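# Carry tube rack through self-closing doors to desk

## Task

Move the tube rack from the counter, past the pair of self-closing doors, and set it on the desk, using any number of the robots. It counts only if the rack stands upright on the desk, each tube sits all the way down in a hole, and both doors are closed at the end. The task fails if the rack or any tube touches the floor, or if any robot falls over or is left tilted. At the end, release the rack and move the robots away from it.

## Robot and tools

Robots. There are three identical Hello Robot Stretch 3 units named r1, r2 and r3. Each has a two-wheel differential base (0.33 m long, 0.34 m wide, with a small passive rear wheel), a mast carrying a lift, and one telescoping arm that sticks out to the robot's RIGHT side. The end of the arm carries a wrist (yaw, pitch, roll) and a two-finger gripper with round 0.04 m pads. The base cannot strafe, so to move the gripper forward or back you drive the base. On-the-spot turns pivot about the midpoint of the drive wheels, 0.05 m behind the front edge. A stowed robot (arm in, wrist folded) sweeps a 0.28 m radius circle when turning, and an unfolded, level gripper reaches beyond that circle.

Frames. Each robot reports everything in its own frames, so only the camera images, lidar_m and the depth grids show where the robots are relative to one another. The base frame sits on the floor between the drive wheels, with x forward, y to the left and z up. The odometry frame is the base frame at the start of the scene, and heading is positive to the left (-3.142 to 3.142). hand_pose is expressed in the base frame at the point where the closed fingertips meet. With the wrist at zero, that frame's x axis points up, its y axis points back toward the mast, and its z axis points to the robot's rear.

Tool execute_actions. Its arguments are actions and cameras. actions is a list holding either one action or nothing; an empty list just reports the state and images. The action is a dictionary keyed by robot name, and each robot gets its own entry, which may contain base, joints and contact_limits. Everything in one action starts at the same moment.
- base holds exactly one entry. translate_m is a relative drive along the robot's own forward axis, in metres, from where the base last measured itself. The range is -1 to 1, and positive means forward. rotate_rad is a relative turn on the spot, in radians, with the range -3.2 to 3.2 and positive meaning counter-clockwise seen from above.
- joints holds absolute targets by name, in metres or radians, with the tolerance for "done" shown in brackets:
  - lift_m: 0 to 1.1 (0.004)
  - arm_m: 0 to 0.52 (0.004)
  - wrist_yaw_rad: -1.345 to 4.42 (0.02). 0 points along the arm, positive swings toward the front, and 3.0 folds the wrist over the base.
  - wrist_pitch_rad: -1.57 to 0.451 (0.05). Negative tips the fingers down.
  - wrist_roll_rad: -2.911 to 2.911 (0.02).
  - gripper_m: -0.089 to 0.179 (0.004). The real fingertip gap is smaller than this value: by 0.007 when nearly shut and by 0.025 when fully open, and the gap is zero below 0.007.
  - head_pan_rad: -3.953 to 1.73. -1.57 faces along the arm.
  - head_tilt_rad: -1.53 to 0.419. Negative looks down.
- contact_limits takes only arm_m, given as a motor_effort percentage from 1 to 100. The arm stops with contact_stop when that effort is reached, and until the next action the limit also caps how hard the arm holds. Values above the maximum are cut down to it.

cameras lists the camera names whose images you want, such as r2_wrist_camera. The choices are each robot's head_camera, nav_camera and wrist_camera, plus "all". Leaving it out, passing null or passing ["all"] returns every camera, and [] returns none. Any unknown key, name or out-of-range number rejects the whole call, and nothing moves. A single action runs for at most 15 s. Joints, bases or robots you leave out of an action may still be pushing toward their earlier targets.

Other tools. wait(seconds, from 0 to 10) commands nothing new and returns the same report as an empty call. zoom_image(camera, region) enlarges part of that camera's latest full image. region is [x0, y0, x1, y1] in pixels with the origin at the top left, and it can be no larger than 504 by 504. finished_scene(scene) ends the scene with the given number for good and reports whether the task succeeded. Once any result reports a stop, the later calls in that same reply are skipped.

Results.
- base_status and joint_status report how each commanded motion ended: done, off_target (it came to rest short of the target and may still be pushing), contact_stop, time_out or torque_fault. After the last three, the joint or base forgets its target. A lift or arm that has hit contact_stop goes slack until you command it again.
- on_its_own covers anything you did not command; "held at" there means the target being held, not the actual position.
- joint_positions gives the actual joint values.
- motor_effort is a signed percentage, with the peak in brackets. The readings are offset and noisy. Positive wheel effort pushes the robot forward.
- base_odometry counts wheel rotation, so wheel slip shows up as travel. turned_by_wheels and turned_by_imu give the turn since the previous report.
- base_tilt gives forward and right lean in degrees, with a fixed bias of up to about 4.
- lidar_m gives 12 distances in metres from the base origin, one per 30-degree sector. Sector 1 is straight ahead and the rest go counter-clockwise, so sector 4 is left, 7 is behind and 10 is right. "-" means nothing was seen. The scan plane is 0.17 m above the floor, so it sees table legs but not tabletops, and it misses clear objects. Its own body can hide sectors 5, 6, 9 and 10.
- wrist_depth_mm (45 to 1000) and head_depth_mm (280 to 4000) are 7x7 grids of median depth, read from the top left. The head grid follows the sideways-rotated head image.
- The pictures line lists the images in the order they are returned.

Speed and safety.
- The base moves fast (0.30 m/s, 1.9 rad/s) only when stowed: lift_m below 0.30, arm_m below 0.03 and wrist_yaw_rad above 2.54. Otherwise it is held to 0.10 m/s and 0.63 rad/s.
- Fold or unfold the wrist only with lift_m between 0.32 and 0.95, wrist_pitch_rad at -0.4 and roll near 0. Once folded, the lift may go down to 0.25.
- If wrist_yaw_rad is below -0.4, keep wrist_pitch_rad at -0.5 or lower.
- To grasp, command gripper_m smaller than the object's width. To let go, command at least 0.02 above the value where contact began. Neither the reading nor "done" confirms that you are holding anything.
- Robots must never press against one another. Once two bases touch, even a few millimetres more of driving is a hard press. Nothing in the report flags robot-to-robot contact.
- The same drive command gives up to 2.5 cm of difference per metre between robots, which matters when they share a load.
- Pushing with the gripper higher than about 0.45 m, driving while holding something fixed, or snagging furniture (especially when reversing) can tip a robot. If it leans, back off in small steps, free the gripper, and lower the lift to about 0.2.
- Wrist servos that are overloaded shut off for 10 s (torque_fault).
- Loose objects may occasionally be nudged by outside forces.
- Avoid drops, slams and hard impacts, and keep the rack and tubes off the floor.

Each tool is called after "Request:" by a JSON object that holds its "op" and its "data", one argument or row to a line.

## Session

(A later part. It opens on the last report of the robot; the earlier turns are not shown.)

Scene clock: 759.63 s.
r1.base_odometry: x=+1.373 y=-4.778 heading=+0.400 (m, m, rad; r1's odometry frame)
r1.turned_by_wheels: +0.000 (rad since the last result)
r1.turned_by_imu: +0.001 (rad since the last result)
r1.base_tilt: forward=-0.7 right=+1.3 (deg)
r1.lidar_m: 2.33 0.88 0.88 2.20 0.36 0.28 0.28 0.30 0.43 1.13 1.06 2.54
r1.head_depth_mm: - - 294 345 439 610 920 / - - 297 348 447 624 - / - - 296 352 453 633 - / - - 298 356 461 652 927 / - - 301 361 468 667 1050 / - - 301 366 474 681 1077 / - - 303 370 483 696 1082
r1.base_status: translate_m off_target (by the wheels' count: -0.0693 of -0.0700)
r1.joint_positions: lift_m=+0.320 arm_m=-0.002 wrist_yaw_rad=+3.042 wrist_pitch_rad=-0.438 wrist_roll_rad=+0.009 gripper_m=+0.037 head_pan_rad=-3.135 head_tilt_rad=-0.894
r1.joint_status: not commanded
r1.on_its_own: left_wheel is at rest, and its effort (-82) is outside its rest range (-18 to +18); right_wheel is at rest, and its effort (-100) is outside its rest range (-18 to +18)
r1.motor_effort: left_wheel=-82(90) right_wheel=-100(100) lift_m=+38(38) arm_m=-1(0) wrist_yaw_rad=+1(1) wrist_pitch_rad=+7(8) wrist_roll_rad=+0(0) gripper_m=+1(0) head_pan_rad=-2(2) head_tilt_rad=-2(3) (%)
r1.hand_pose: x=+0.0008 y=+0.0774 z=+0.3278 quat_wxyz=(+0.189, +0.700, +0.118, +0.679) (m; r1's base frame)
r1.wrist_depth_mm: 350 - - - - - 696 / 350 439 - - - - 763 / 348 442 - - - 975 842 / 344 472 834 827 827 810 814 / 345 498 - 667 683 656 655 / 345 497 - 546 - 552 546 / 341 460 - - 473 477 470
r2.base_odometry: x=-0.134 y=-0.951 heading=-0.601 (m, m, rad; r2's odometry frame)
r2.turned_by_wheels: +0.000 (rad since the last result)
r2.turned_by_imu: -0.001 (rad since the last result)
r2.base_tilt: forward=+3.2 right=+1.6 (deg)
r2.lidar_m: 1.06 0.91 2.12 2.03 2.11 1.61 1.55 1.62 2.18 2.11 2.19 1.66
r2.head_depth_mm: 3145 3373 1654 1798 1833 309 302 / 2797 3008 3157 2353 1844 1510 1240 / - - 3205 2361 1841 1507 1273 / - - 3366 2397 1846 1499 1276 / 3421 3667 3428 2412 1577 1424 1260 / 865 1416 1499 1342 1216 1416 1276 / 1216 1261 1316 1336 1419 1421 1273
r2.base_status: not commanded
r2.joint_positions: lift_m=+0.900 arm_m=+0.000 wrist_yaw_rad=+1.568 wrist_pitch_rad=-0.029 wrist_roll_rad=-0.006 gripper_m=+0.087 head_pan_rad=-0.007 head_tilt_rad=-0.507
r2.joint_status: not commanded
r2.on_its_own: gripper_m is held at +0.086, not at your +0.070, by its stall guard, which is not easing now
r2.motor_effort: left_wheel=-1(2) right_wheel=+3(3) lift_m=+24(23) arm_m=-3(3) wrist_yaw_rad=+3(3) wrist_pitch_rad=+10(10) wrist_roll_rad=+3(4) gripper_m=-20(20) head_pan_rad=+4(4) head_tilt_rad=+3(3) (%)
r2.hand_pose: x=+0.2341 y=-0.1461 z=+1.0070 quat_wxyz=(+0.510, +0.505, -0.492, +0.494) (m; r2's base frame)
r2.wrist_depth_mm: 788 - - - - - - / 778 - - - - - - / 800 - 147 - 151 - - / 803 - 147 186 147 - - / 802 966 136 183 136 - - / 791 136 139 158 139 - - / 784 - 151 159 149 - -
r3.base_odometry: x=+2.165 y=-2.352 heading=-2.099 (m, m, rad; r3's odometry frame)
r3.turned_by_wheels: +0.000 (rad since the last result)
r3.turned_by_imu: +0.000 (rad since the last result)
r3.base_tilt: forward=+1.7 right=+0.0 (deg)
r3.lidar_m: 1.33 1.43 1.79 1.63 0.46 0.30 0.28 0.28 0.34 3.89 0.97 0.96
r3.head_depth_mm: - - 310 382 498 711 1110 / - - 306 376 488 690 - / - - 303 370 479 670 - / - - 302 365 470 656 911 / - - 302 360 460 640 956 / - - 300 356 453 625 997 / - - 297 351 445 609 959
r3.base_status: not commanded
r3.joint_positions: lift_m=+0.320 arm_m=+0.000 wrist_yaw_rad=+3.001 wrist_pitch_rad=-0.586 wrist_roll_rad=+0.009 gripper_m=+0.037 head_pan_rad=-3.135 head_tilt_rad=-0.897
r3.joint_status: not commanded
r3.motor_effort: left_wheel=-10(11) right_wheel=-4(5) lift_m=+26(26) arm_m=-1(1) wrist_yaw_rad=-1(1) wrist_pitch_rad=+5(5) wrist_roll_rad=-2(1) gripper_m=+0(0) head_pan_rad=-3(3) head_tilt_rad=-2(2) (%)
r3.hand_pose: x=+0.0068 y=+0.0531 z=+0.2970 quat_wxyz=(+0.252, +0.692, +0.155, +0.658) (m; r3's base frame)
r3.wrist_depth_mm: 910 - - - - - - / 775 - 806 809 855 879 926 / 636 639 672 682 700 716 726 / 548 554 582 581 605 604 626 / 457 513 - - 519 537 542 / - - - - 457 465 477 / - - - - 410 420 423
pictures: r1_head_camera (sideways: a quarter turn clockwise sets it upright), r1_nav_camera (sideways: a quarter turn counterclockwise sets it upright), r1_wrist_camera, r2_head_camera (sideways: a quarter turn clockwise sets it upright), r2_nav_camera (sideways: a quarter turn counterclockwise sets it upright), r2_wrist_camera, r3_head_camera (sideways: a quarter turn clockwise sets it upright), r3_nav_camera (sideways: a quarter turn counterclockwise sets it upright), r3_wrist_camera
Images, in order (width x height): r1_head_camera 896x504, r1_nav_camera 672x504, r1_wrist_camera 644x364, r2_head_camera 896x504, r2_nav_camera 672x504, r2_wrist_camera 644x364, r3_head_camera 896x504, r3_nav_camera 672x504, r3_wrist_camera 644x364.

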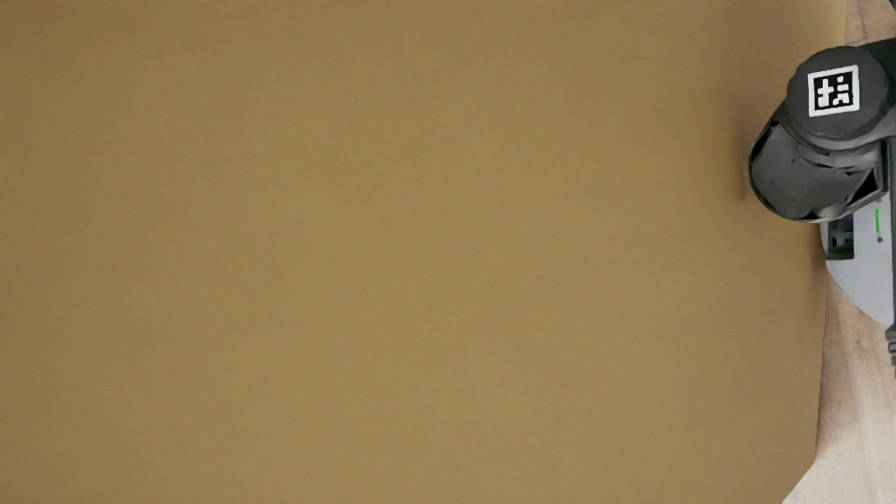

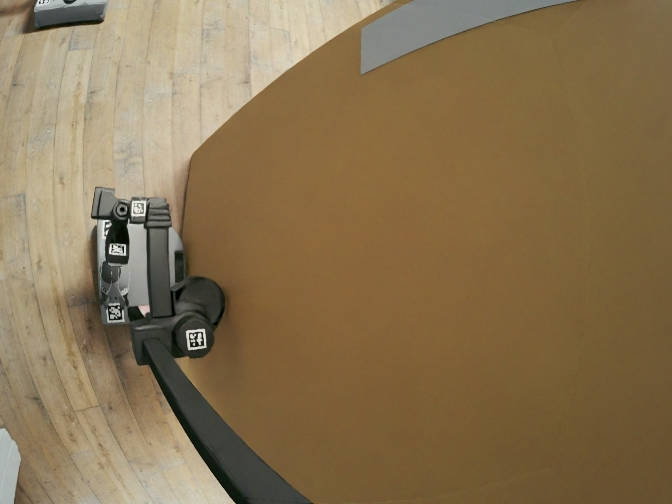

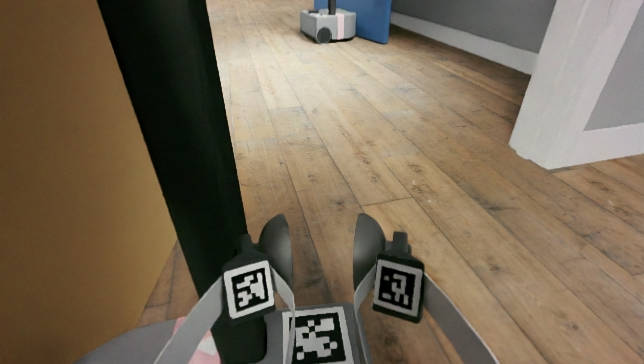

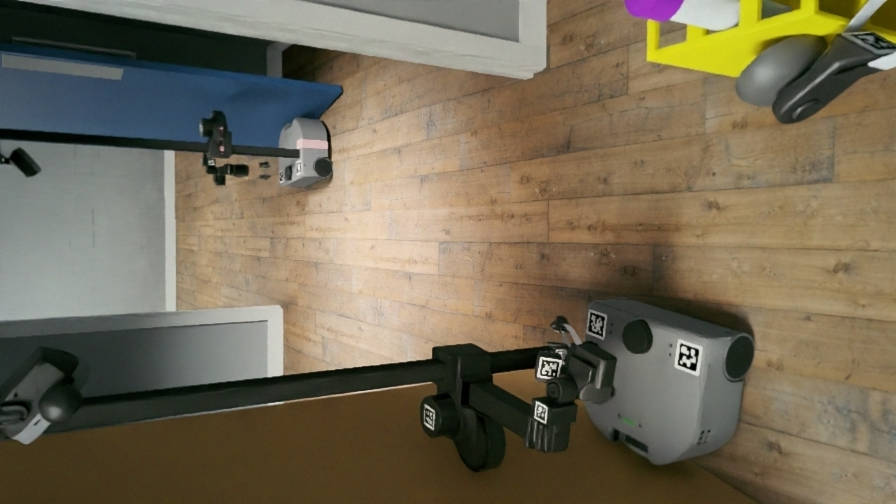

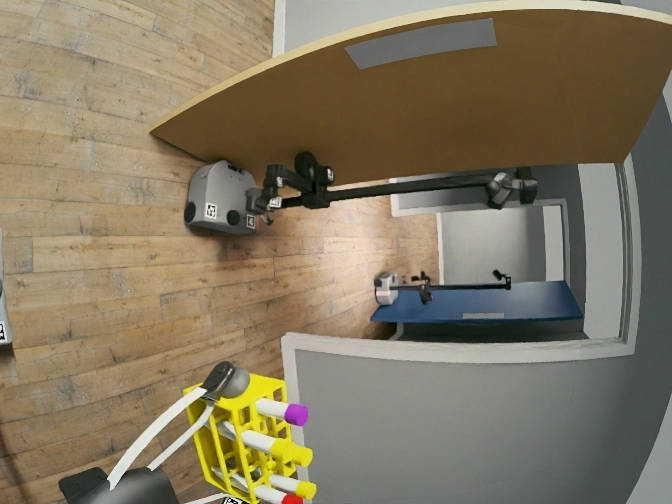

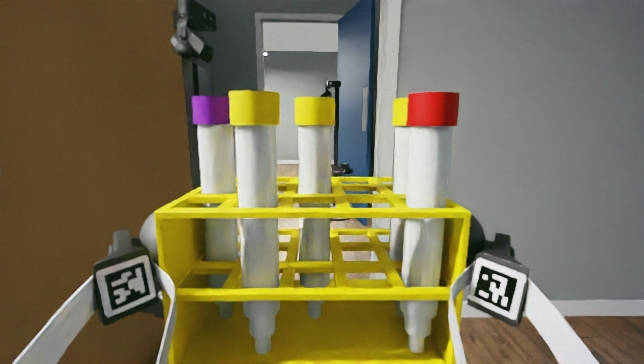

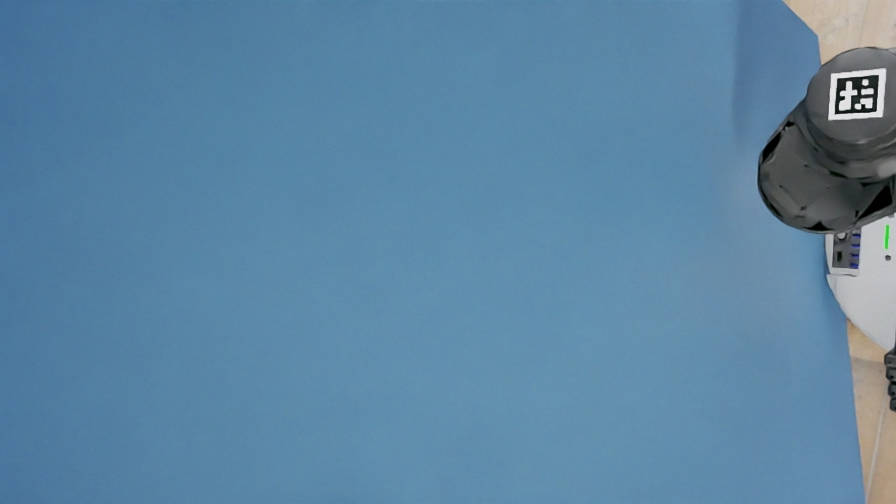

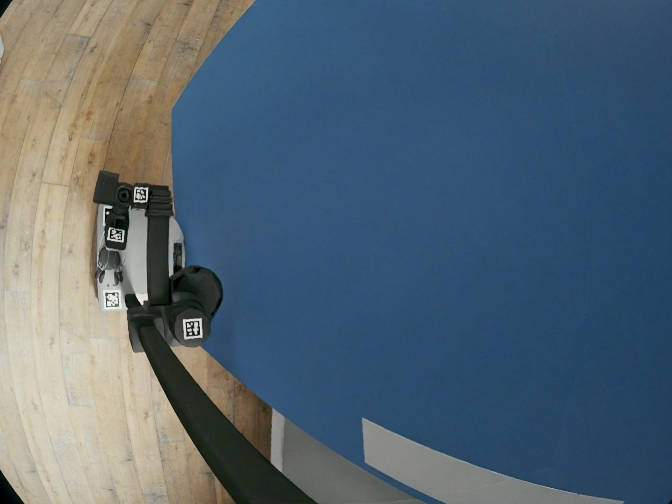

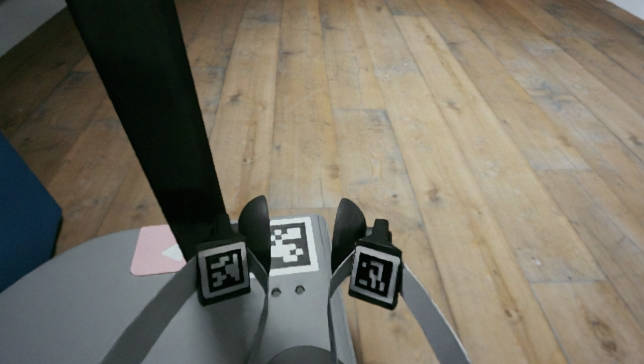

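Request:
{"op": "execute_actions", "data": {
  "actions": [
    {"r1": {"base": {"translate_m": 0.02}}, "r2": {"base": {"rotate_rad": -0.22}}}
  ],
  "cameras": []
}}

Request:
{"op": "execute_actions", "data": {
  "actions": [
    {"r2": {"base": {"translate_m": 0.5}}}
  ],
  "cameras": []
}}

Request:
{"op": "execute_actions", "data": {
  "actions": [
    {"r2": {"base": {"rotate_rad": 0.22}}}
  ],
  "cameras": ["r2_nav_camera", "r2_head_camera"]
}}

Scene clock: 770.67 s.
r1.base_odometry: x=+1.392 y=-4.770 heading=+0.400 (m, m, rad; r1's odometry frame)
r1.turned_by_wheels: +0.000 (rad since the last result)
r1.turned_by_imu: +0.002 (rad since the last result)
r1.base_tilt: forward=-0.7 right=+1.3 (deg)
r1.lidar_m: 2.31 0.86 0.86 2.20 0.38 0.28 0.28 0.29 0.41 1.10 1.06 2.52
r1.head_depth_mm: - - 297 349 450 629 966 / - - 295 351 451 636 - / - - 295 353 456 640 - / - - 297 354 457 646 918 / - - 298 356 462 650 1020 / - - 299 358 463 660 1056 / - - 300 359 466 665 1067
r1.base_status: done
r1.joint_positions: lift_m=+0.320 arm_m=-0.002 wrist_yaw_rad=+3.042 wrist_pitch_rad=-0.438 wrist_roll_rad=+0.009 gripper_m=+0.037 head_pan_rad=-3.135 head_tilt_rad=-0.895
r1.joint_status: not commanded
r1.motor_effort: left_wheel=-7(76) right_wheel=-10(100) lift_m=+37(39) arm_m=-1(1) wrist_yaw_rad=-1(1) wrist_pitch_rad=+8(8) wrist_roll_rad=+0(0) gripper_m=+1(1) head_pan_rad=-3(2) head_tilt_rad=-2(3) (%)
r1.hand_pose: x=+0.0008 y=+0.0774 z=+0.3278 quat_wxyz=(+0.189, +0.700, +0.118, +0.679) (m; r1's base frame)
r1.wrist_depth_mm: 374 - - - - - 693 / 367 469 - - - - 762 / 365 468 - - - 942 827 / 366 501 839 828 826 825 826 / 360 531 - 657 683 663 659 / 356 518 - 560 - 554 552 / 350 480 - - 471 480 472
r2.base_odometry: x=-0.134 y=-0.951 heading=-0.821 (m, m, rad; r2's odometry frame)
r2.turned_by_wheels: -0.220 (rad since the last result)
r2.turned_by_imu: -0.221 (rad since the last result)
r2.base_tilt: forward=+3.2 right=+1.7 (deg)
r2.lidar_m: 1.66 0.99 0.89 2.03 2.04 1.75 1.56 1.56 1.85 2.10 2.10 1.80
r2.head_depth_mm: 1445 1606 1748 1970 1844 309 301 / 1417 1542 1724 1920 1867 1504 1239 / 1431 1546 1719 1942 1844 1508 1268 / 2787 3169 3234 2405 1844 1497 1277 / - - 3189 2405 1844 1510 1275 / - - 3382 2416 1864 1486 1272 / - - 3461 2418 1421 1330 1281
r2.base_status: done
r2.joint_positions: lift_m=+0.900 arm_m=+0.000 wrist_yaw_rad=+1.568 wrist_pitch_rad=-0.029 wrist_roll_rad=-0.006 gripper_m=+0.087 head_pan_rad=-0.007 head_tilt_rad=-0.507
r2.joint_status: not commanded
r2.on_its_own: gripper_m is held at +0.086, not at your +0.070, by its stall guard, which is not easing now
r2.motor_effort: left_wheel=+2(5) right_wheel=-2(6) lift_m=+24(24) arm_m=-3(3) wrist_yaw_rad=+3(3) wrist_pitch_rad=+9(10) wrist_roll_rad=+4(3) gripper_m=-20(20) head_pan_rad=+5(5) head_tilt_rad=+2(2) (%)
r2.hand_pose: x=+0.2341 y=-0.1461 z=+1.0070 quat_wxyz=(+0.510, +0.505, -0.492, +0.494) (m; r2's base frame)
r2.wrist_depth_mm: 969 - - - - - - / - - - - - - - / - - 147 - 152 - - / - - 147 185 147 - - / - - 136 183 136 - - / 942 137 140 157 140 - - / 895 857 151 158 150 - -
r3.base_odometry: x=+2.165 y=-2.352 heading=-2.099 (m, m, rad; r3's odometry frame)
r3.turned_by_wheels: +0.000 (rad since the last result)
r3.turned_by_imu: +0.000 (rad since the last result)
r3.base_tilt: forward=+1.7 right=-0.1 (deg)
r3.lidar_m: 1.33 1.43 1.79 1.63 0.47 0.30 0.28 0.28 0.34 3.88 0.97 0.96
r3.head_depth_mm: - - 309 381 496 709 1107 / - - 306 376 488 693 - / - - 303 371 478 671 - / - - 303 365 470 657 908 / - - 302 361 461 640 955 / - - 299 356 452 625 1000 / - - 297 350 445 610 961
r3.base_status: not commanded
r3.joint_positions: lift_m=+0.320 arm_m=+0.000 wrist_yaw_rad=+3.001 wrist_pitch_rad=-0.586 wrist_roll_rad=+0.009 gripper_m=+0.037 head_pan_rad=-3.135 head_tilt_rad=-0.897
r3.joint_status: not commanded
r3.motor_effort: left_wheel=-10(11) right_wheel=-4(5) lift_m=+26(26) arm_m=-1(1) wrist_yaw_rad=-1(1) wrist_pitch_rad=+5(5) wrist_roll_rad=-2(2) gripper_m=-1(1) head_pan_rad=-2(3) head_tilt_rad=-2(2) (%)
r3.hand_pose: x=+0.0068 y=+0.0531 z=+0.2970 quat_wxyz=(+0.252, +0.692, +0.155, +0.658) (m; r3's base frame)
r3.wrist_depth_mm: 898 - - - - - - / 765 - 785 831 836 874 891 / 655 644 682 686 706 722 736 / 550 567 583 591 589 617 628 / 456 512 - - 526 524 533 / - - - - 461 465 471 / - - - - 411 423 421
pictures: none
No camera images: the call's "cameras" was empty. Leave "cameras" out to get every camera's image.

Scene clock: 776.83 s.
r1.base_odometry: x=+1.392 y=-4.770 heading=+0.400 (m, m, rad; r1's odometry frame)
r1.turned_by_wheels: +0.000 (rad since the last result)
r1.turned_by_imu: +0.002 (rad since the last result)
r1.base_tilt: forward=-0.7 right=+1.3 (deg)
r1.lidar_m: 2.31 0.86 0.86 2.20 0.38 0.28 0.28 0.29 0.41 2.63 0.63 2.52
r1.head_depth_mm: - - 298 349 449 629 964 / - - 295 351 452 634 - / - - 296 352 456 638 - / - - 297 355 458 645 920 / - - 297 356 459 651 1016 / - - 300 358 464 660 1057 / - - 300 359 466 665 1071
r1.base_status: not commanded
r1.joint_positions: lift_m=+0.320 arm_m=-0.002 wrist_yaw_rad=+3.042 wrist_pitch_rad=-0.438 wrist_roll_rad=+0.009 gripper_m=+0.037 head_pan_rad=-3.135 head_tilt_rad=-0.895
r1.joint_status: not commanded
r1.motor_effort: left_wheel=-6(6) right_wheel=-10(10) lift_m=+38(37) arm_m=-1(1) wrist_yaw_rad=+1(0) wrist_pitch_rad=+8(8) wrist_roll_rad=+0(0) gripper_m=+1(0) head_pan_rad=-3(2) head_tilt_rad=-2(2) (%)
r1.hand_pose: x=+0.0008 y=+0.0774 z=+0.3278 quat_wxyz=(+0.189, +0.700, +0.118, +0.679) (m; r1's base frame)
r1.wrist_depth_mm: 370 - - - - - 683 / 370 470 - - - - 758 / 366 467 - - - 953 858 / 362 497 817 817 825 808 819 / 360 531 - 664 673 668 655 / 357 533 - 561 - 553 553 / 349 474 - - 472 475 474
r2.base_odometry: x=+0.207 y=-1.317 heading=-0.821 (m, m, rad; r2's odometry frame)
r2.turned_by_wheels: +0.000 (rad since the last result)
r2.turned_by_imu: +0.002 (rad since the last result)
r2.base_tilt: forward=+3.2 right=+1.6 (deg)
r2.lidar_m: 1.16 0.63 0.72 0.70 2.15 2.30 2.04 2.05 2.26 2.00 2.00 1.25
r2.head_depth_mm: 995 1086 1202 1354 1552 309 302 / 962 1058 1180 1321 1507 1511 1235 / 2887 3078 1260 1358 1531 1510 1270 / 2397 2634 2915 2405 1856 1501 1281 / 2701 3048 2892 2372 1861 1514 1275 / - - 3389 2403 1853 1514 1271 / - - 3196 2408 1850 1507 1285
r2.base_status: done
r2.joint_positions: lift_m=+0.900 arm_m=+0.000 wrist_yaw_rad=+1.568 wrist_pitch_rad=-0.029 wrist_roll_rad=-0.006 gripper_m=+0.087 head_pan_rad=-0.007 head_tilt_rad=-0.507
r2.joint_status: not commanded
r2.on_its_own: gripper_m is held at +0.086, not at your +0.070, by its stall guard, which is not easing now
r2.motor_effort: left_wheel=+2(5) right_wheel=-2(2) lift_m=+24(23) arm_m=-3(3) wrist_yaw_rad=+3(3) wrist_pitch_rad=+10(10) wrist_roll_rad=+3(3) gripper_m=-20(20) head_pan_rad=+4(4) head_tilt_rad=+3(3) (%)
r2.hand_pose: x=+0.2341 y=-0.1461 z=+1.0070 quat_wxyz=(+0.510, +0.505, -0.492, +0.494) (m; r2's base frame)
r2.wrist_depth_mm: - - - - - - - / - - - - - - - / - - 147 - 152 - - / - - 147 186 146 - - / - - 135 184 135 - - / - 137 139 158 139 - - / 938 - 151 158 150 - -
r3.base_odometry: x=+2.165 y=-2.352 heading=-2.099 (m, m, rad; r3's odometry frame)
r3.turned_by_wheels: +0.000 (rad since the last result)
r3.turned_by_imu: +0.000 (rad since the last result)
r3.base_tilt: forward=+1.7 right=+0.1 (deg)
r3.lidar_m: 1.33 1.44 1.79 1.63 0.47 0.30 0.28 0.28 0.34 3.89 0.96 0.96
r3.head_depth_mm: - - 310 382 497 711 1107 / - - 306 376 487 691 - / - - 304 370 479 671 - / - - 303 366 470 656 911 / - - 302 360 461 640 958 / - - 300 355 453 625 1001 / - - 297 350 445 610 965
r3.base_status: not commanded
r3.joint_positions: lift_m=+0.320 arm_m=+0.000 wrist_yaw_rad=+3.001 wrist_pitch_rad=-0.586 wrist_roll_rad=+0.009 gripper_m=+0.037 head_pan_rad=-3.135 head_tilt_rad=-0.897
r3.joint_status: not commanded
r3.motor_effort: left_wheel=-10(10) right_wheel=-5(5) lift_m=+26(26) arm_m=-1(1) wrist_yaw_rad=-1(0) wrist_pitch_rad=+4(5) wrist_roll_rad=-1(2) gripper_m=-1(1) head_pan_rad=-3(3) head_tilt_rad=-1(2) (%)
r3.hand_pose: x=+0.0068 y=+0.0531 z=+0.2970 quat_wxyz=(+0.252, +0.692, +0.155, +0.658) (m; r3's base frame)
r3.wrist_depth_mm: 923 - - - - - - / 791 - 788 819 847 858 900 / 649 648 683 683 694 698 739 / 558 576 578 580 598 606 618 / 456 515 - - 517 529 540 / - - - - 458 467 469 / - - - - 414 420 426
pictures: none
No camera images: the call's "cameras" was empty. Leave "cameras" out to get every camera's image.

Scene clock: 778.13 s.
r1.base_odometry: x=+1.392 y=-4.770 heading=+0.400 (m, m, rad; r1's odometry frame)
r1.turned_by_wheels: +0.000 (rad since the last result)
r1.turned_by_imu: +0.000 (rad since the last result)
r1.base_tilt: forward=-0.8 right=+1.3 (deg)
r1.lidar_m: 2.31 0.86 0.86 2.20 0.38 0.28 0.28 0.29 0.41 2.63 0.63 2.52
r1.head_depth_mm: - - 297 349 451 630 963 / - - 295 350 452 635 - / - - 296 352 455 641 - / - - 297 354 458 646 917 / - - 298 355 460 652 1018 / - - 299 358 463 658 1056 / - - 301 359 466 665 1069
r1.base_status: not commanded
r1.joint_positions: lift_m=+0.320 arm_m=-0.002 wrist_yaw_rad=+3.042 wrist_pitch_rad=-0.438 wrist_roll_rad=+0.009 gripper_m=+0.037 head_pan_rad=-3.135 head_tilt_rad=-0.895
r1.joint_status: not commanded
r1.motor_effort: left_wheel=-6(6) right_wheel=-11(11) lift_m=+38(38) arm_m=-1(1) wrist_yaw_rad=-1(0) wrist_pitch_rad=+8(8) wrist_roll_rad=+1(0) gripper_m=+1(1) head_pan_rad=-2(2) head_tilt_rad=-2(2) (%)
r1.hand_pose: x=+0.0008 y=+0.0774 z=+0.3278 quat_wxyz=(+0.189, +0.700, +0.118, +0.679) (m; r1's base frame)
r1.wrist_depth_mm: 371 - - - - - 689 / 365 471 - - - - 761 / 363 475 - - - 974 838 / 362 502 812 844 821 805 807 / 358 526 - 674 670 673 654 / 354 518 - 562 - 559 554 / 349 483 - - 473 478 473
r2.base_odometry: x=+0.207 y=-1.317 heading=-0.601 (m, m, rad; r2's odometry frame)
r2.turned_by_wheels: +0.220 (rad since the last result)
r2.turned_by_imu: +0.220 (rad since the last result)
r2.base_tilt: forward=+3.3 right=+1.7 (deg)
r2.lidar_m: 2.62 0.63 0.69 2.15 2.22 2.11 2.04 2.12 2.06 2.00 1.56 1.16
r2.head_depth_mm: 2761 3112 3011 1281 1400 309 302 / 2480 2616 2805 2396 1858 1501 1243 / - - 2895 2379 1864 1508 1272 / - - 3422 2370 1856 1517 1282 / - - 3363 2409 1844 1511 1280 / 2919 3222 3370 2393 1852 1519 1152 / 2871 3126 3034 2414 1423 1075 1034
r2.base_status: done
r2.joint_positions: lift_m=+0.900 arm_m=+0.000 wrist_yaw_rad=+1.568 wrist_pitch_rad=-0.029 wrist_roll_rad=-0.006 gripper_m=+0.087 head_pan_rad=-0.007 head_tilt_rad=-0.507
r2.joint_status: not commanded
r2.on_its_own: gripper_m is held at +0.086, not at your +0.070, by its stall guard, which is not easing now
r2.motor_effort: left_wheel=-2(4) right_wheel=+3(6) lift_m=+24(24) arm_m=-3(3) wrist_yaw_rad=+3(3) wrist_pitch_rad=+10(10) wrist_roll_rad=+4(4) gripper_m=-20(20) head_pan_rad=+3(3) head_tilt_rad=+3(3) (%)
r2.hand_pose: x=+0.2341 y=-0.1461 z=+1.0070 quat_wxyz=(+0.510, +0.505, -0.492, +0.494) (m; r2's base frame)
r2.wrist_depth_mm: 708 - - - 969 932 948 / 704 - - - 962 997 - / 700 - 147 - 152 - - / 716 - 147 185 146 - - / 737 944 135 183 136 - - / 772 137 139 158 139 - - / 705 729 151 159 150 - -
r3.base_odometry: x=+2.165 y=-2.352 heading=-2.099 (m, m, rad; r3's odometry frame)
r3.turned_by_wheels: +0.000 (rad since the last result)
r3.turned_by_imu: +0.000 (rad since the last result)
r3.base_tilt: forward=+1.6 right=+0.0 (deg)
r3.lidar_m: 1.33 1.43 1.79 1.64 0.47 0.30 0.28 0.28 0.34 3.89 0.96 0.96
r3.head_depth_mm: - - 310 382 497 711 1108 / - - 306 376 488 693 - / - - 304 371 479 671 - / - - 303 365 470 657 914 / - - 302 360 461 640 959 / - - 300 355 453 624 1002 / - - 297 350 445 610 964
r3.base_status: not commanded
r3.joint_positions: lift_m=+0.320 arm_m=+0.000 wrist_yaw_rad=+3.001 wrist_pitch_rad=-0.586 wrist_roll_rad=+0.009 gripper_m=+0.037 head_pan_rad=-3.135 head_tilt_rad=-0.897
r3.joint_status: not commanded
r3.motor_effort: left_wheel=-11(10) right_wheel=-4(4) lift_m=+26(26) arm_m=-1(1) wrist_yaw_rad=-1(1) wrist_pitch_rad=+5(5) wrist_roll_rad=-2(2) gripper_m=+1(1) head_pan_rad=-3(3) head_tilt_rad=-1(1) (%)
r3.hand_pose: x=+0.0068 y=+0.0531 z=+0.2970 quat_wxyz=(+0.252, +0.692, +0.155, +0.658) (m; r3's base frame)
r3.wrist_depth_mm: 908 - - - - - - / 774 - 791 821 848 878 875 / 643 645 666 681 699 723 737 / 542 561 581 593 601 597 627 / 458 513 - - 517 532 527 / - - - - 466 467 482 / - - - - 409 419 416
pictures: r2_head_camera (sideways: a quarter turn clockwise sets it upright), r2_nav_camera (sideways: a quarter turn counterclockwise sets it upright)
Images, in order (width x height): r2_head_camera 896x504, r2_nav_camera 672x504.

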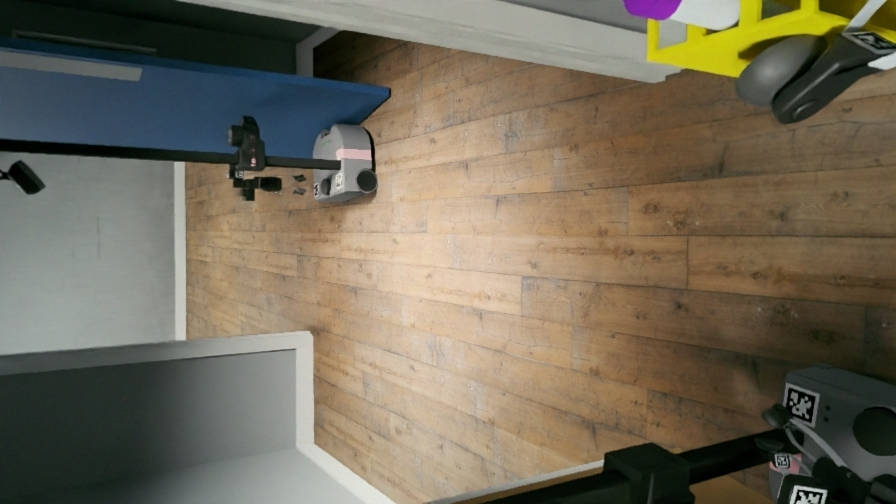

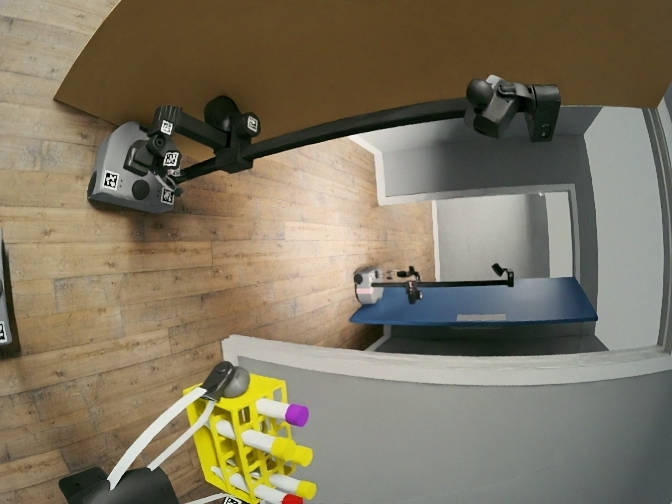

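Request:
{"op": "execute_actions", "data": {
  "actions": [
    {"r2": {"base": {"translate_m": 0.55}}}
  ],
  "cameras": ["r2_nav_camera"]
}}

Scene clock: 792.33 s.
r1.base_odometry: x=+1.392 y=-4.770 heading=+0.400 (m, m, rad; r1's odometry frame)
r1.turned_by_wheels: +0.000 (rad since the last result)
r1.turned_by_imu: +0.003 (rad since the last result)
r1.base_tilt: forward=-0.7 right=+1.3 (deg)
r1.lidar_m: 0.27 0.86 0.86 2.20 0.38 0.28 0.28 0.29 0.41 2.64 2.66 0.18
r1.head_depth_mm: - - 297 350 448 629 967 / - - 295 351 451 636 - / - - 295 352 455 639 - / - - 297 354 457 647 920 / - - 298 356 460 651 1018 / - - 299 358 463 660 1065 / - - 300 359 467 663 1064
r1.base_status: not commanded
r1.joint_positions: lift_m=+0.320 arm_m=-0.002 wrist_yaw_rad=+3.042 wrist_pitch_rad=-0.438 wrist_roll_rad=+0.009 gripper_m=+0.037 head_pan_rad=-3.135 head_tilt_rad=-0.895
r1.joint_status: not commanded
r1.motor_effort: left_wheel=-6(5) right_wheel=-11(10) lift_m=+38(38) arm_m=-1(1) wrist_yaw_rad=-1(0) wrist_pitch_rad=+8(8) wrist_roll_rad=+1(0) gripper_m=+0(1) head_pan_rad=-2(2) head_tilt_rad=-3(2) (%)
r1.hand_pose: x=+0.0008 y=+0.0774 z=+0.3278 quat_wxyz=(+0.189, +0.700, +0.118, +0.679) (m; r1's base frame)
r1.wrist_depth_mm: 370 - - - - - 695 / 368 477 - - - - 753 / 367 470 - - - 981 830 / 362 498 830 813 823 812 808 / 361 529 - 665 685 649 664 / 354 524 - 551 - 544 557 / 350 474 - - 470 478 479
r2.base_odometry: x=+0.660 y=-1.628 heading=-0.601 (m, m, rad; r2's odometry frame)
r2.turned_by_wheels: +0.000 (rad since the last result)
r2.turned_by_imu: +0.001 (rad since the last result)
r2.base_tilt: forward=+3.2 right=+1.7 (deg)
r2.lidar_m: 2.18 0.70 0.37 0.27 0.65 2.68 2.59 2.70 2.07 2.01 0.78 0.67
r2.head_depth_mm: 1806 1938 2195 2272 1841 309 301 / 2164 2233 2331 2335 1847 1512 1236 / - - 3050 2345 1845 1518 1273 / - - 3415 2409 1847 1502 1267 / - - 3274 2363 1857 1513 1278 / 2497 2693 2925 2423 1863 1510 1272 / 2494 2717 2934 2407 1875 1515 1276
r2.base_status: done
r2.joint_positions: lift_m=+0.900 arm_m=+0.000 wrist_yaw_rad=+1.568 wrist_pitch_rad=-0.029 wrist_roll_rad=-0.006 gripper_m=+0.087 head_pan_rad=-0.007 head_tilt_rad=-0.507
r2.joint_status: not commanded
r2.on_its_own: gripper_m is held at +0.086, not at your +0.070, by its stall guard, which is not easing now
r2.motor_effort: left_wheel=-2(2) right_wheel=+3(5) lift_m=+23(24) arm_m=-3(3) wrist_yaw_rad=+3(3) wrist_pitch_rad=+10(10) wrist_roll_rad=+4(4) gripper_m=-19(20) head_pan_rad=+4(4) head_tilt_rad=+2(2) (%)
r2.hand_pose: x=+0.2341 y=-0.1461 z=+1.0070 quat_wxyz=(+0.510, +0.505, -0.492, +0.494) (m; r2's base frame)
r2.wrist_depth_mm: - - - - - 446 446 / - - - - - 450 453 / - - 148 - 152 464 468 / - - 147 185 147 480 491 / - - 135 184 135 494 516 / - 136 141 158 140 524 537 / - - 152 158 150 546 551
r3.base_odometry: x=+2.165 y=-2.352 heading=-2.099 (m, m, rad; r3's odometry frame)
r3.turned_by_wheels: +0.000 (rad since the last result)
r3.turned_by_imu: -0.001 (rad since the last result)
r3.base_tilt: forward=+1.5 right=-0.1 (deg)
r3.lidar_m: 1.34 1.43 1.79 1.63 0.47 0.30 0.28 0.28 0.34 3.89 0.96 0.96
r3.head_depth_mm: - - 310 381 497 712 1111 / - - 306 376 488 692 - / - - 304 371 478 671 - / - - 303 365 471 658 909 / - - 302 360 461 642 955 / - - 300 355 453 624 1002 / - - 297 350 445 609 961
r3.base_status: not commanded
r3.joint_positions: lift_m=+0.320 arm_m=+0.000 wrist_yaw_rad=+3.001 wrist_pitch_rad=-0.586 wrist_roll_rad=+0.009 gripper_m=+0.037 head_pan_rad=-3.135 head_tilt_rad=-0.897
r3.joint_status: not commanded
r3.motor_effort: left_wheel=-11(11) right_wheel=-5(5) lift_m=+26(26) arm_m=-1(1) wrist_yaw_rad=-1(1) wrist_pitch_rad=+5(5) wrist_roll_rad=-2(2) gripper_m=-1(1) head_pan_rad=-3(3) head_tilt_rad=-1(1) (%)
r3.hand_pose: x=+0.0068 y=+0.0531 z=+0.2970 quat_wxyz=(+0.252, +0.692, +0.155, +0.658) (m; r3's base frame)
r3.wrist_depth_mm: 911 - - - - - - / 754 - 808 831 860 858 871 / 651 649 676 698 695 733 738 / 544 577 580 586 597 601 619 / 462 504 - - 511 527 520 / - - - - 459 466 471 / - - - - 409 419 425
pictures: r2_nav_camera (sideways: a quarter turn counterclockwise sets it upright)
Images, in order (width x height): r2_nav_camera 672x504.

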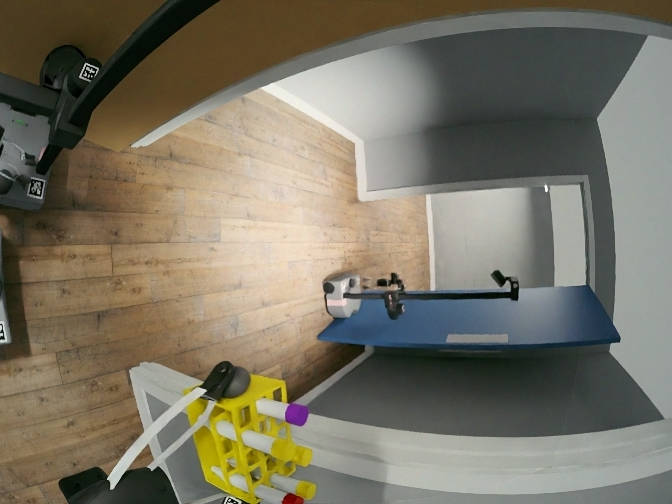

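Request:
{"op": "execute_actions", "data": {
  "actions": [
    {"r2": {"base": {"rotate_rad": 0.07}}}
  ],
  "cameras": []
}}

Request:
{"op": "execute_actions", "data": {
  "actions": [
    {"r2": {"base": {"translate_m": 1.0}}}
  ],
  "cameras": ["r2_nav_camera"]
}}

Scene clock: 827.27 s.
r1.base_odometry: x=+1.392 y=-4.770 heading=+0.400 (m, m, rad; r1's odometry frame)
r1.turned_by_wheels: +0.000 (rad since the last result)
r1.turned_by_imu: +0.001 (rad since the last result)
r1.base_tilt: forward=-0.7 right=+1.3 (deg)
r1.lidar_m: 0.27 0.86 0.87 2.20 0.38 0.28 0.28 0.29 0.41 2.63 2.66 0.19
r1.head_depth_mm: - - 297 350 450 629 965 / - - 294 350 451 637 - / - - 296 352 455 639 - / - - 297 355 458 645 921 / - - 298 355 461 653 1022 / - - 300 357 464 659 1061 / - - 300 359 467 663 1061
r1.base_status: not commanded
r1.joint_positions: lift_m=+0.320 arm_m=-0.002 wrist_yaw_rad=+3.042 wrist_pitch_rad=-0.438 wrist_roll_rad=+0.009 gripper_m=+0.037 head_pan_rad=-3.135 head_tilt_rad=-0.895
r1.joint_status: not commanded
r1.motor_effort: left_wheel=-6(6) right_wheel=-10(11) lift_m=+38(38) arm_m=-1(1) wrist_yaw_rad=+1(0) wrist_pitch_rad=+8(8) wrist_roll_rad=+1(0) gripper_m=+0(0) head_pan_rad=-2(2) head_tilt_rad=-2(2) (%)
r1.hand_pose: x=+0.0008 y=+0.0774 z=+0.3278 quat_wxyz=(+0.189, +0.700, +0.118, +0.679) (m; r1's base frame)
r1.wrist_depth_mm: 370 - - - - - 691 / 369 469 - - - - 772 / 367 473 - - - 947 859 / 361 494 833 827 832 811 798 / 358 531 - 655 673 661 647 / 354 522 - 557 - 550 555 / 350 479 - - 474 476 475
r2.base_odometry: x=+0.660 y=-1.628 heading=-0.531 (m, m, rad; r2's odometry frame)
r2.turned_by_wheels: +0.070 (rad since the last result)
r2.turned_by_imu: +0.069 (rad since the last result)
r2.base_tilt: forward=+3.2 right=+1.7 (deg)
r2.lidar_m: 2.18 0.67 0.27 0.27 0.68 2.64 2.59 2.63 2.04 1.66 0.73 0.67
r2.head_depth_mm: 1989 2179 2167 2255 1843 309 302 / - - 2538 2324 1848 1500 1239 / - - 3376 2392 1844 1503 1265 / - - 3427 2414 1844 1506 1278 / 2568 2754 2996 2406 1842 1511 1273 / 2482 2772 2989 2384 1854 1499 1278 / 2442 2602 2694 2407 1847 1520 1276
r2.base_status: done
r2.joint_positions: lift_m=+0.900 arm_m=+0.000 wrist_yaw_rad=+1.568 wrist_pitch_rad=-0.029 wrist_roll_rad=-0.006 gripper_m=+0.087 head_pan_rad=-0.007 head_tilt_rad=-0.507
r2.joint_status: not commanded
r2.on_its_own: gripper_m is held at +0.086, not at your +0.070, by its stall guard, which is not easing now
r2.motor_effort: left_wheel=-2(5) right_wheel=+3(6) lift_m=+23(24) arm_m=-3(3) wrist_yaw_rad=+3(3) wrist_pitch_rad=+9(10) wrist_roll_rad=+4(4) gripper_m=-20(20) head_pan_rad=+4(5) head_tilt_rad=+2(2) (%)
r2.hand_pose: x=+0.2341 y=-0.1461 z=+1.0070 quat_wxyz=(+0.510, +0.505, -0.492, +0.494) (m; r2's base frame)
r2.wrist_depth_mm: - - - - - 435 406 / - - - - - 440 427 / - - 148 - 151 444 444 / - - 147 185 146 464 456 / - - 136 183 136 464 475 / - 137 139 158 140 488 476 / - - 151 159 150 502 505
r3.base_odometry: x=+2.165 y=-2.352 heading=-2.099 (m, m, rad; r3's odometry frame)
r3.turned_by_wheels: +0.000 (rad since the last result)
r3.turned_by_imu: +0.000 (rad since the last result)
r3.base_tilt: forward=+1.7 right=+0.1 (deg)
r3.lidar_m: 1.33 1.43 1.79 1.63 0.47 0.30 0.28 0.28 0.34 3.89 0.97 0.96
r3.head_depth_mm: - - 309 382 496 711 1106 / - - 306 376 487 693 - / - - 304 371 479 671 - / - - 303 365 470 656 908 / - - 302 360 462 639 955 / - - 300 355 453 624 1000 / - - 297 350 445 610 961
r3.base_status: not commanded
r3.joint_positions: lift_m=+0.320 arm_m=+0.000 wrist_yaw_rad=+3.001 wrist_pitch_rad=-0.586 wrist_roll_rad=+0.009 gripper_m=+0.037 head_pan_rad=-3.135 head_tilt_rad=-0.897
r3.joint_status: not commanded
r3.motor_effort: left_wheel=-10(10) right_wheel=-5(4) lift_m=+26(26) arm_m=-1(1) wrist_yaw_rad=+0(1) wrist_pitch_rad=+5(5) wrist_roll_rad=-2(2) gripper_m=+0(0) head_pan_rad=-3(3) head_tilt_rad=-2(1) (%)
r3.hand_pose: x=+0.0068 y=+0.0531 z=+0.2970 quat_wxyz=(+0.252, +0.692, +0.155, +0.658) (m; r3's base frame)
r3.wrist_depth_mm: 904 - - - - - - / 774 - 824 837 843 891 891 / 638 645 688 696 696 703 728 / 540 560 590 586 591 627 620 / 455 513 - - 529 525 538 / - - - - 462 470 472 / - - - - 410 420 423
pictures: none
No camera images: the call's "cameras" was empty. Leave "cameras" out to get every camera's image.

Scene clock: 838.37 s.
r1.base_odometry: x=+1.392 y=-4.770 heading=+0.400 (m, m, rad; r1's odometry frame)
r1.turned_by_wheels: +0.000 (rad since the last result)
r1.turned_by_imu: +0.003 (rad since the last result)
r1.base_tilt: forward=-0.8 right=+1.3 (deg)
r1.lidar_m: 2.31 0.86 0.86 0.86 0.38 0.28 0.28 0.29 0.41 2.63 2.66 2.51
r1.head_depth_mm: - - 297 349 449 631 963 / - - 295 351 452 633 - / - - 296 353 456 640 - / - - 297 354 457 647 917 / - - 298 356 460 651 1021 / - - 300 357 463 657 1061 / - - 300 359 466 663 1066
r1.base_status: not commanded
r1.joint_positions: lift_m=+0.320 arm_m=-0.002 wrist_yaw_rad=+3.042 wrist_pitch_rad=-0.438 wrist_roll_rad=+0.009 gripper_m=+0.037 head_pan_rad=-3.135 head_tilt_rad=-0.895
r1.joint_status: not commanded
r1.motor_effort: left_wheel=-5(5) right_wheel=-11(10) lift_m=+38(37) arm_m=-1(1) wrist_yaw_rad=+0(0) wrist_pitch_rad=+8(8) wrist_roll_rad=+0(0) gripper_m=+1(1) head_pan_rad=-2(2) head_tilt_rad=-2(2) (%)
r1.hand_pose: x=+0.0008 y=+0.0774 z=+0.3278 quat_wxyz=(+0.189, +0.700, +0.118, +0.679) (m; r1's base frame)
r1.wrist_depth_mm: 371 - - - - - 694 / 369 472 - 983 - - 752 / 368 472 - 866 994 955 843 / 362 493 828 827 817 812 810 / 359 528 - 659 682 661 663 / 354 523 - 559 - 557 553 / 348 479 - - 470 476 473
r2.base_odometry: x=+1.523 y=-2.134 heading=-0.531 (m, m, rad; r2's odometry frame)
r2.turned_by_wheels: +0.000 (rad since the last result)
r2.turned_by_imu: +0.004 (rad since the last result)
r2.base_tilt: forward=+3.2 right=+1.6 (deg)
r2.lidar_m: 1.95 1.36 1.06 0.94 0.61 0.65 3.58 0.59 0.56 1.06 1.13 1.21
r2.head_depth_mm: - - 3191 1552 1521 309 301 / - - 3364 2397 1744 1506 1243 / - - 3437 2365 1854 1497 1274 / - - 3401 2418 1861 1504 1271 / - - 2909 2221 1871 1508 1272 / 1636 1797 2001 2195 1857 1513 1272 / 1669 1820 2022 2254 1869 1517 1276
r2.base_status: done
r2.joint_positions: lift_m=+0.900 arm_m=+0.000 wrist_yaw_rad=+1.568 wrist_pitch_rad=-0.029 wrist_roll_rad=-0.006 gripper_m=+0.087 head_pan_rad=-0.007 head_tilt_rad=-0.507
r2.joint_status: not commanded
r2.on_its_own: gripper_m is held at +0.086, not at your +0.070, by its stall guard, which is not easing now
r2.motor_effort: left_wheel=-2(3) right_wheel=+3(6) lift_m=+24(25) arm_m=-3(3) wrist_yaw_rad=+3(3) wrist_pitch_rad=+10(10) wrist_roll_rad=+3(3) gripper_m=-20(20) head_pan_rad=+4(4) head_tilt_rad=+2(4) (%)
r2.hand_pose: x=+0.2341 y=-0.1461 z=+1.0070 quat_wxyz=(+0.510, +0.505, -0.492, +0.494) (m; r2's base frame)
r2.wrist_depth_mm: - - - - - 867 - / - - - - - 971 - / - - 147 - 152 - - / - - 147 185 146 - - / - - 136 184 135 - - / - 137 139 158 140 - - / - - 151 159 150 - -
r3.base_odometry: x=+2.165 y=-2.352 heading=-2.099 (m, m, rad; r3's odometry frame)
r3.turned_by_wheels: +0.000 (rad since the last result)
r3.turned_by_imu: -0.001 (rad since the last result)
r3.base_tilt: forward=+1.7 right=+0.1 (deg)
r3.lidar_m: 1.34 1.43 1.31 1.63 0.47 0.30 0.28 0.28 0.34 3.89 0.97 0.96
r3.head_depth_mm: - - 310 381 496 712 1109 / - - 306 376 487 692 - / - - 303 371 478 670 - / - - 303 365 470 656 910 / - - 302 360 462 640 958 / - - 300 355 453 624 1000 / - - 297 351 445 610 961
r3.base_status: not commanded
r3.joint_positions: lift_m=+0.320 arm_m=+0.000 wrist_yaw_rad=+3.001 wrist_pitch_rad=-0.586 wrist_roll_rad=+0.009 gripper_m=+0.037 head_pan_rad=-3.135 head_tilt_rad=-0.897
r3.joint_status: not commanded
r3.motor_effort: left_wheel=-10(10) right_wheel=-4(4) lift_m=+26(26) arm_m=-1(1) wrist_yaw_rad=-1(1) wrist_pitch_rad=+5(5) wrist_roll_rad=-1(2) gripper_m=-1(0) head_pan_rad=-3(3) head_tilt_rad=-2(1) (%)
r3.hand_pose: x=+0.0068 y=+0.0531 z=+0.2970 quat_wxyz=(+0.252, +0.692, +0.155, +0.658) (m; r3's base frame)
r3.wrist_depth_mm: 941 - - - - - - / 756 - 808 801 839 854 893 / 647 657 683 696 704 694 739 / 533 568 577 594 593 599 621 / 457 510 - - 516 517 536 / - - - - 461 466 478 / - - - - 414 420 422
pictures: r2_nav_camera (sideways: a quarter turn counterclockwise sets it upright)
Images, in order (width x height): r2_nav_camera 672x504.

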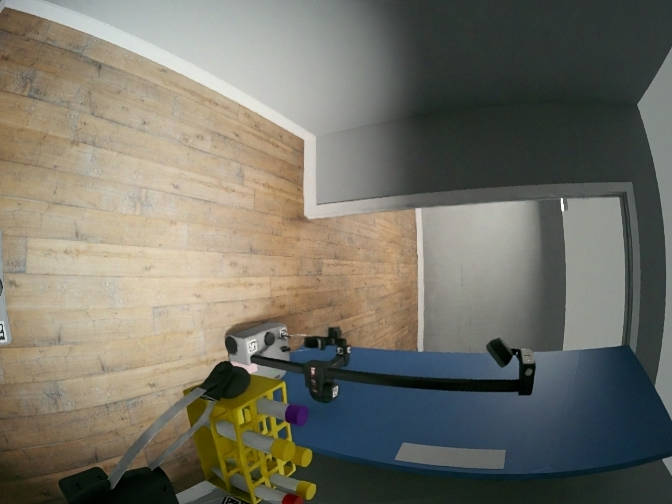

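Request:
{"op": "execute_actions", "data": {
  "actions": [
    {"r2": {"base": {"translate_m": 1.0}}, "r1": {"base": {"rotate_rad": 0.25}}}
  ],
  "cameras": ["r2_nav_camera", "r1_nav_camera"]
}}

Scene clock: 876.07 s.
r1.base_odometry: x=+1.392 y=-4.770 heading=+0.650 (m, m, rad; r1's odometry frame)
r1.turned_by_wheels: +0.250 (rad since the last result)
r1.turned_by_imu: +0.260 (rad since the last result)
r1.base_tilt: forward=-0.7 right=+1.2 (deg)
r1.lidar_m: 1.44 0.86 2.05 0.52 0.31 0.27 0.27 0.32 2.66 2.63 2.82 2.34
r1.head_depth_mm: - - - 322 404 540 770 / - - 290 336 426 576 - / - - 298 352 452 616 - / - - 303 369 479 686 1004 / - - 312 388 511 754 1102 / - 287 325 408 548 836 1116 / - 292 340 431 592 1205 1125
r1.base_status: done
r1.joint_positions: lift_m=+0.320 arm_m=-0.002 wrist_yaw_rad=+3.042 wrist_pitch_rad=-0.438 wrist_roll_rad=+0.009 gripper_m=+0.037 head_pan_rad=-3.135 head_tilt_rad=-0.895
r1.joint_status: not commanded
r1.motor_effort: left_wheel=-9(14) right_wheel=-5(8) lift_m=+38(38) arm_m=-1(0) wrist_yaw_rad=-1(0) wrist_pitch_rad=+8(8) wrist_roll_rad=+0(0) gripper_m=+0(1) head_pan_rad=-3(2) head_tilt_rad=-2(3) (%)
r1.hand_pose: x=+0.0008 y=+0.0774 z=+0.3278 quat_wxyz=(+0.189, +0.700, +0.118, +0.679) (m; r1's base frame)
r1.wrist_depth_mm: 282 - - - - - - / 285 341 - - - - - / 291 352 - - - - - / 294 376 823 825 824 811 774 / 298 403 - 666 674 653 651 / 304 412 - 559 - 549 558 / 306 395 - - 472 477 477
r2.base_odometry: x=+2.385 y=-2.641 heading=-0.531 (m, m, rad; r2's odometry frame)
r2.turned_by_wheels: +0.000 (rad since the last result)
r2.turned_by_imu: +0.003 (rad since the last result)
r2.base_tilt: forward=+3.3 right=+1.7 (deg)
r2.lidar_m: 1.02 0.98 0.96 0.95 1.02 1.36 1.82 1.42 1.16 0.48 0.46 0.90
r2.head_depth_mm: 3430 3759 3329 2379 1857 309 302 / 3518 3797 3402 2401 1838 1503 1244 / 3449 3845 3375 2417 1846 1499 1268 / 3592 3852 3438 2402 1858 1501 1278 / 3575 - 3404 2391 1848 1507 1278 / 3635 - 3050 1117 1220 1390 1270 / 807 863 940 1063 1215 1405 1282
r2.base_status: done
r2.joint_positions: lift_m=+0.900 arm_m=+0.000 wrist_yaw_rad=+1.568 wrist_pitch_rad=-0.029 wrist_roll_rad=-0.006 gripper_m=+0.087 head_pan_rad=-0.007 head_tilt_rad=-0.507
r2.joint_status: not commanded
r2.on_its_own: gripper_m is held at +0.086, not at your +0.070, by its stall guard, which is not easing now
r2.motor_effort: left_wheel=-2(4) right_wheel=+2(6) lift_m=+23(24) arm_m=-3(3) wrist_yaw_rad=+3(3) wrist_pitch_rad=+10(9) wrist_roll_rad=+3(3) gripper_m=-21(20) head_pan_rad=+5(4) head_tilt_rad=+2(4) (%)
r2.hand_pose: x=+0.2341 y=-0.1461 z=+1.0070 quat_wxyz=(+0.510, +0.505, -0.492, +0.494) (m; r2's base frame)
r2.wrist_depth_mm: 772 788 - - - 714 522 / 806 804 - - - 727 523 / 849 832 147 - 152 717 529 / 887 859 147 186 146 722 529 / 900 855 136 184 136 650 536 / 935 137 139 158 139 657 526 / - 960 151 159 150 775 515
r3.base_odometry: x=+2.165 y=-2.352 heading=-2.099 (m, m, rad; r3's odometry frame)
r3.turned_by_wheels: +0.000 (rad since the last result)
r3.turned_by_imu: -0.001 (rad since the last result)
r3.base_tilt: forward=+1.6 right=-0.1 (deg)
r3.lidar_m: 1.33 0.46 1.79 1.63 0.47 0.30 0.28 0.28 0.34 3.88 0.96 0.96
r3.head_depth_mm: - - 310 382 497 711 1106 / - - 306 376 487 691 - / - - 304 371 479 669 - / - - 302 365 470 658 909 / - - 302 360 461 641 957 / - - 300 355 453 626 998 / - - 297 350 445 609 963
r3.base_status: not commanded
r3.joint_positions: lift_m=+0.320 arm_m=+0.000 wrist_yaw_rad=+3.001 wrist_pitch_rad=-0.586 wrist_roll_rad=+0.009 gripper_m=+0.037 head_pan_rad=-3.135 head_tilt_rad=-0.897
r3.joint_status: not commanded
r3.motor_effort: left_wheel=-10(10) right_wheel=-4(4) lift_m=+26(26) arm_m=-1(1) wrist_yaw_rad=-1(1) wrist_pitch_rad=+5(5) wrist_roll_rad=-2(2) gripper_m=+0(0) head_pan_rad=-3(3) head_tilt_rad=-2(2) (%)
r3.hand_pose: x=+0.0068 y=+0.0531 z=+0.2970 quat_wxyz=(+0.252, +0.692, +0.155, +0.658) (m; r3's base frame)
r3.wrist_depth_mm: 898 - - - - - - / 777 - 810 835 767 554 541 / 657 652 661 678 585 443 449 / 549 557 568 582 559 458 492 / 462 517 - - 513 509 535 / - - - - 458 473 466 / - - - - 410 411 425
pictures: r1_nav_camera (sideways: a quarter turn counterclockwise sets it upright), r2_nav_camera (sideways: a quarter turn counterclockwise sets it upright)
Images, in order (width x height): r1_nav_camera 672x504, r2_nav_camera 672x504.

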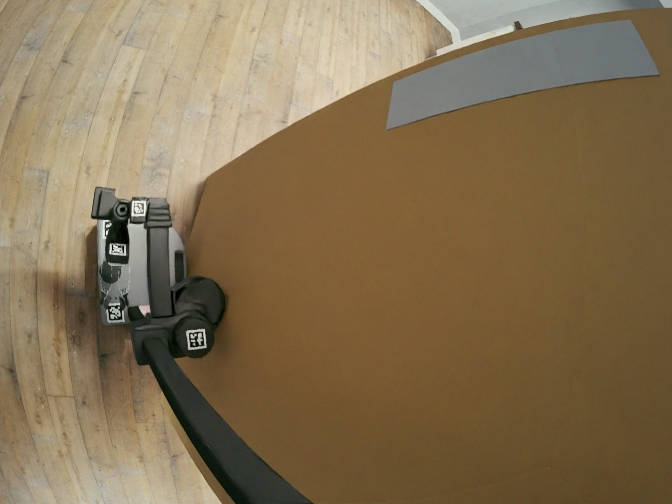

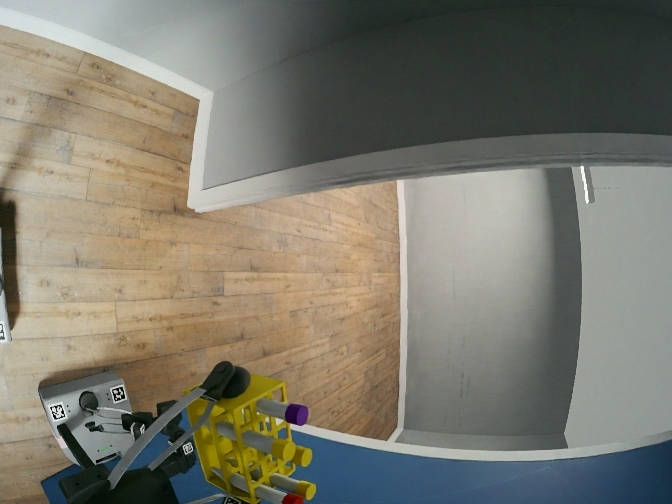

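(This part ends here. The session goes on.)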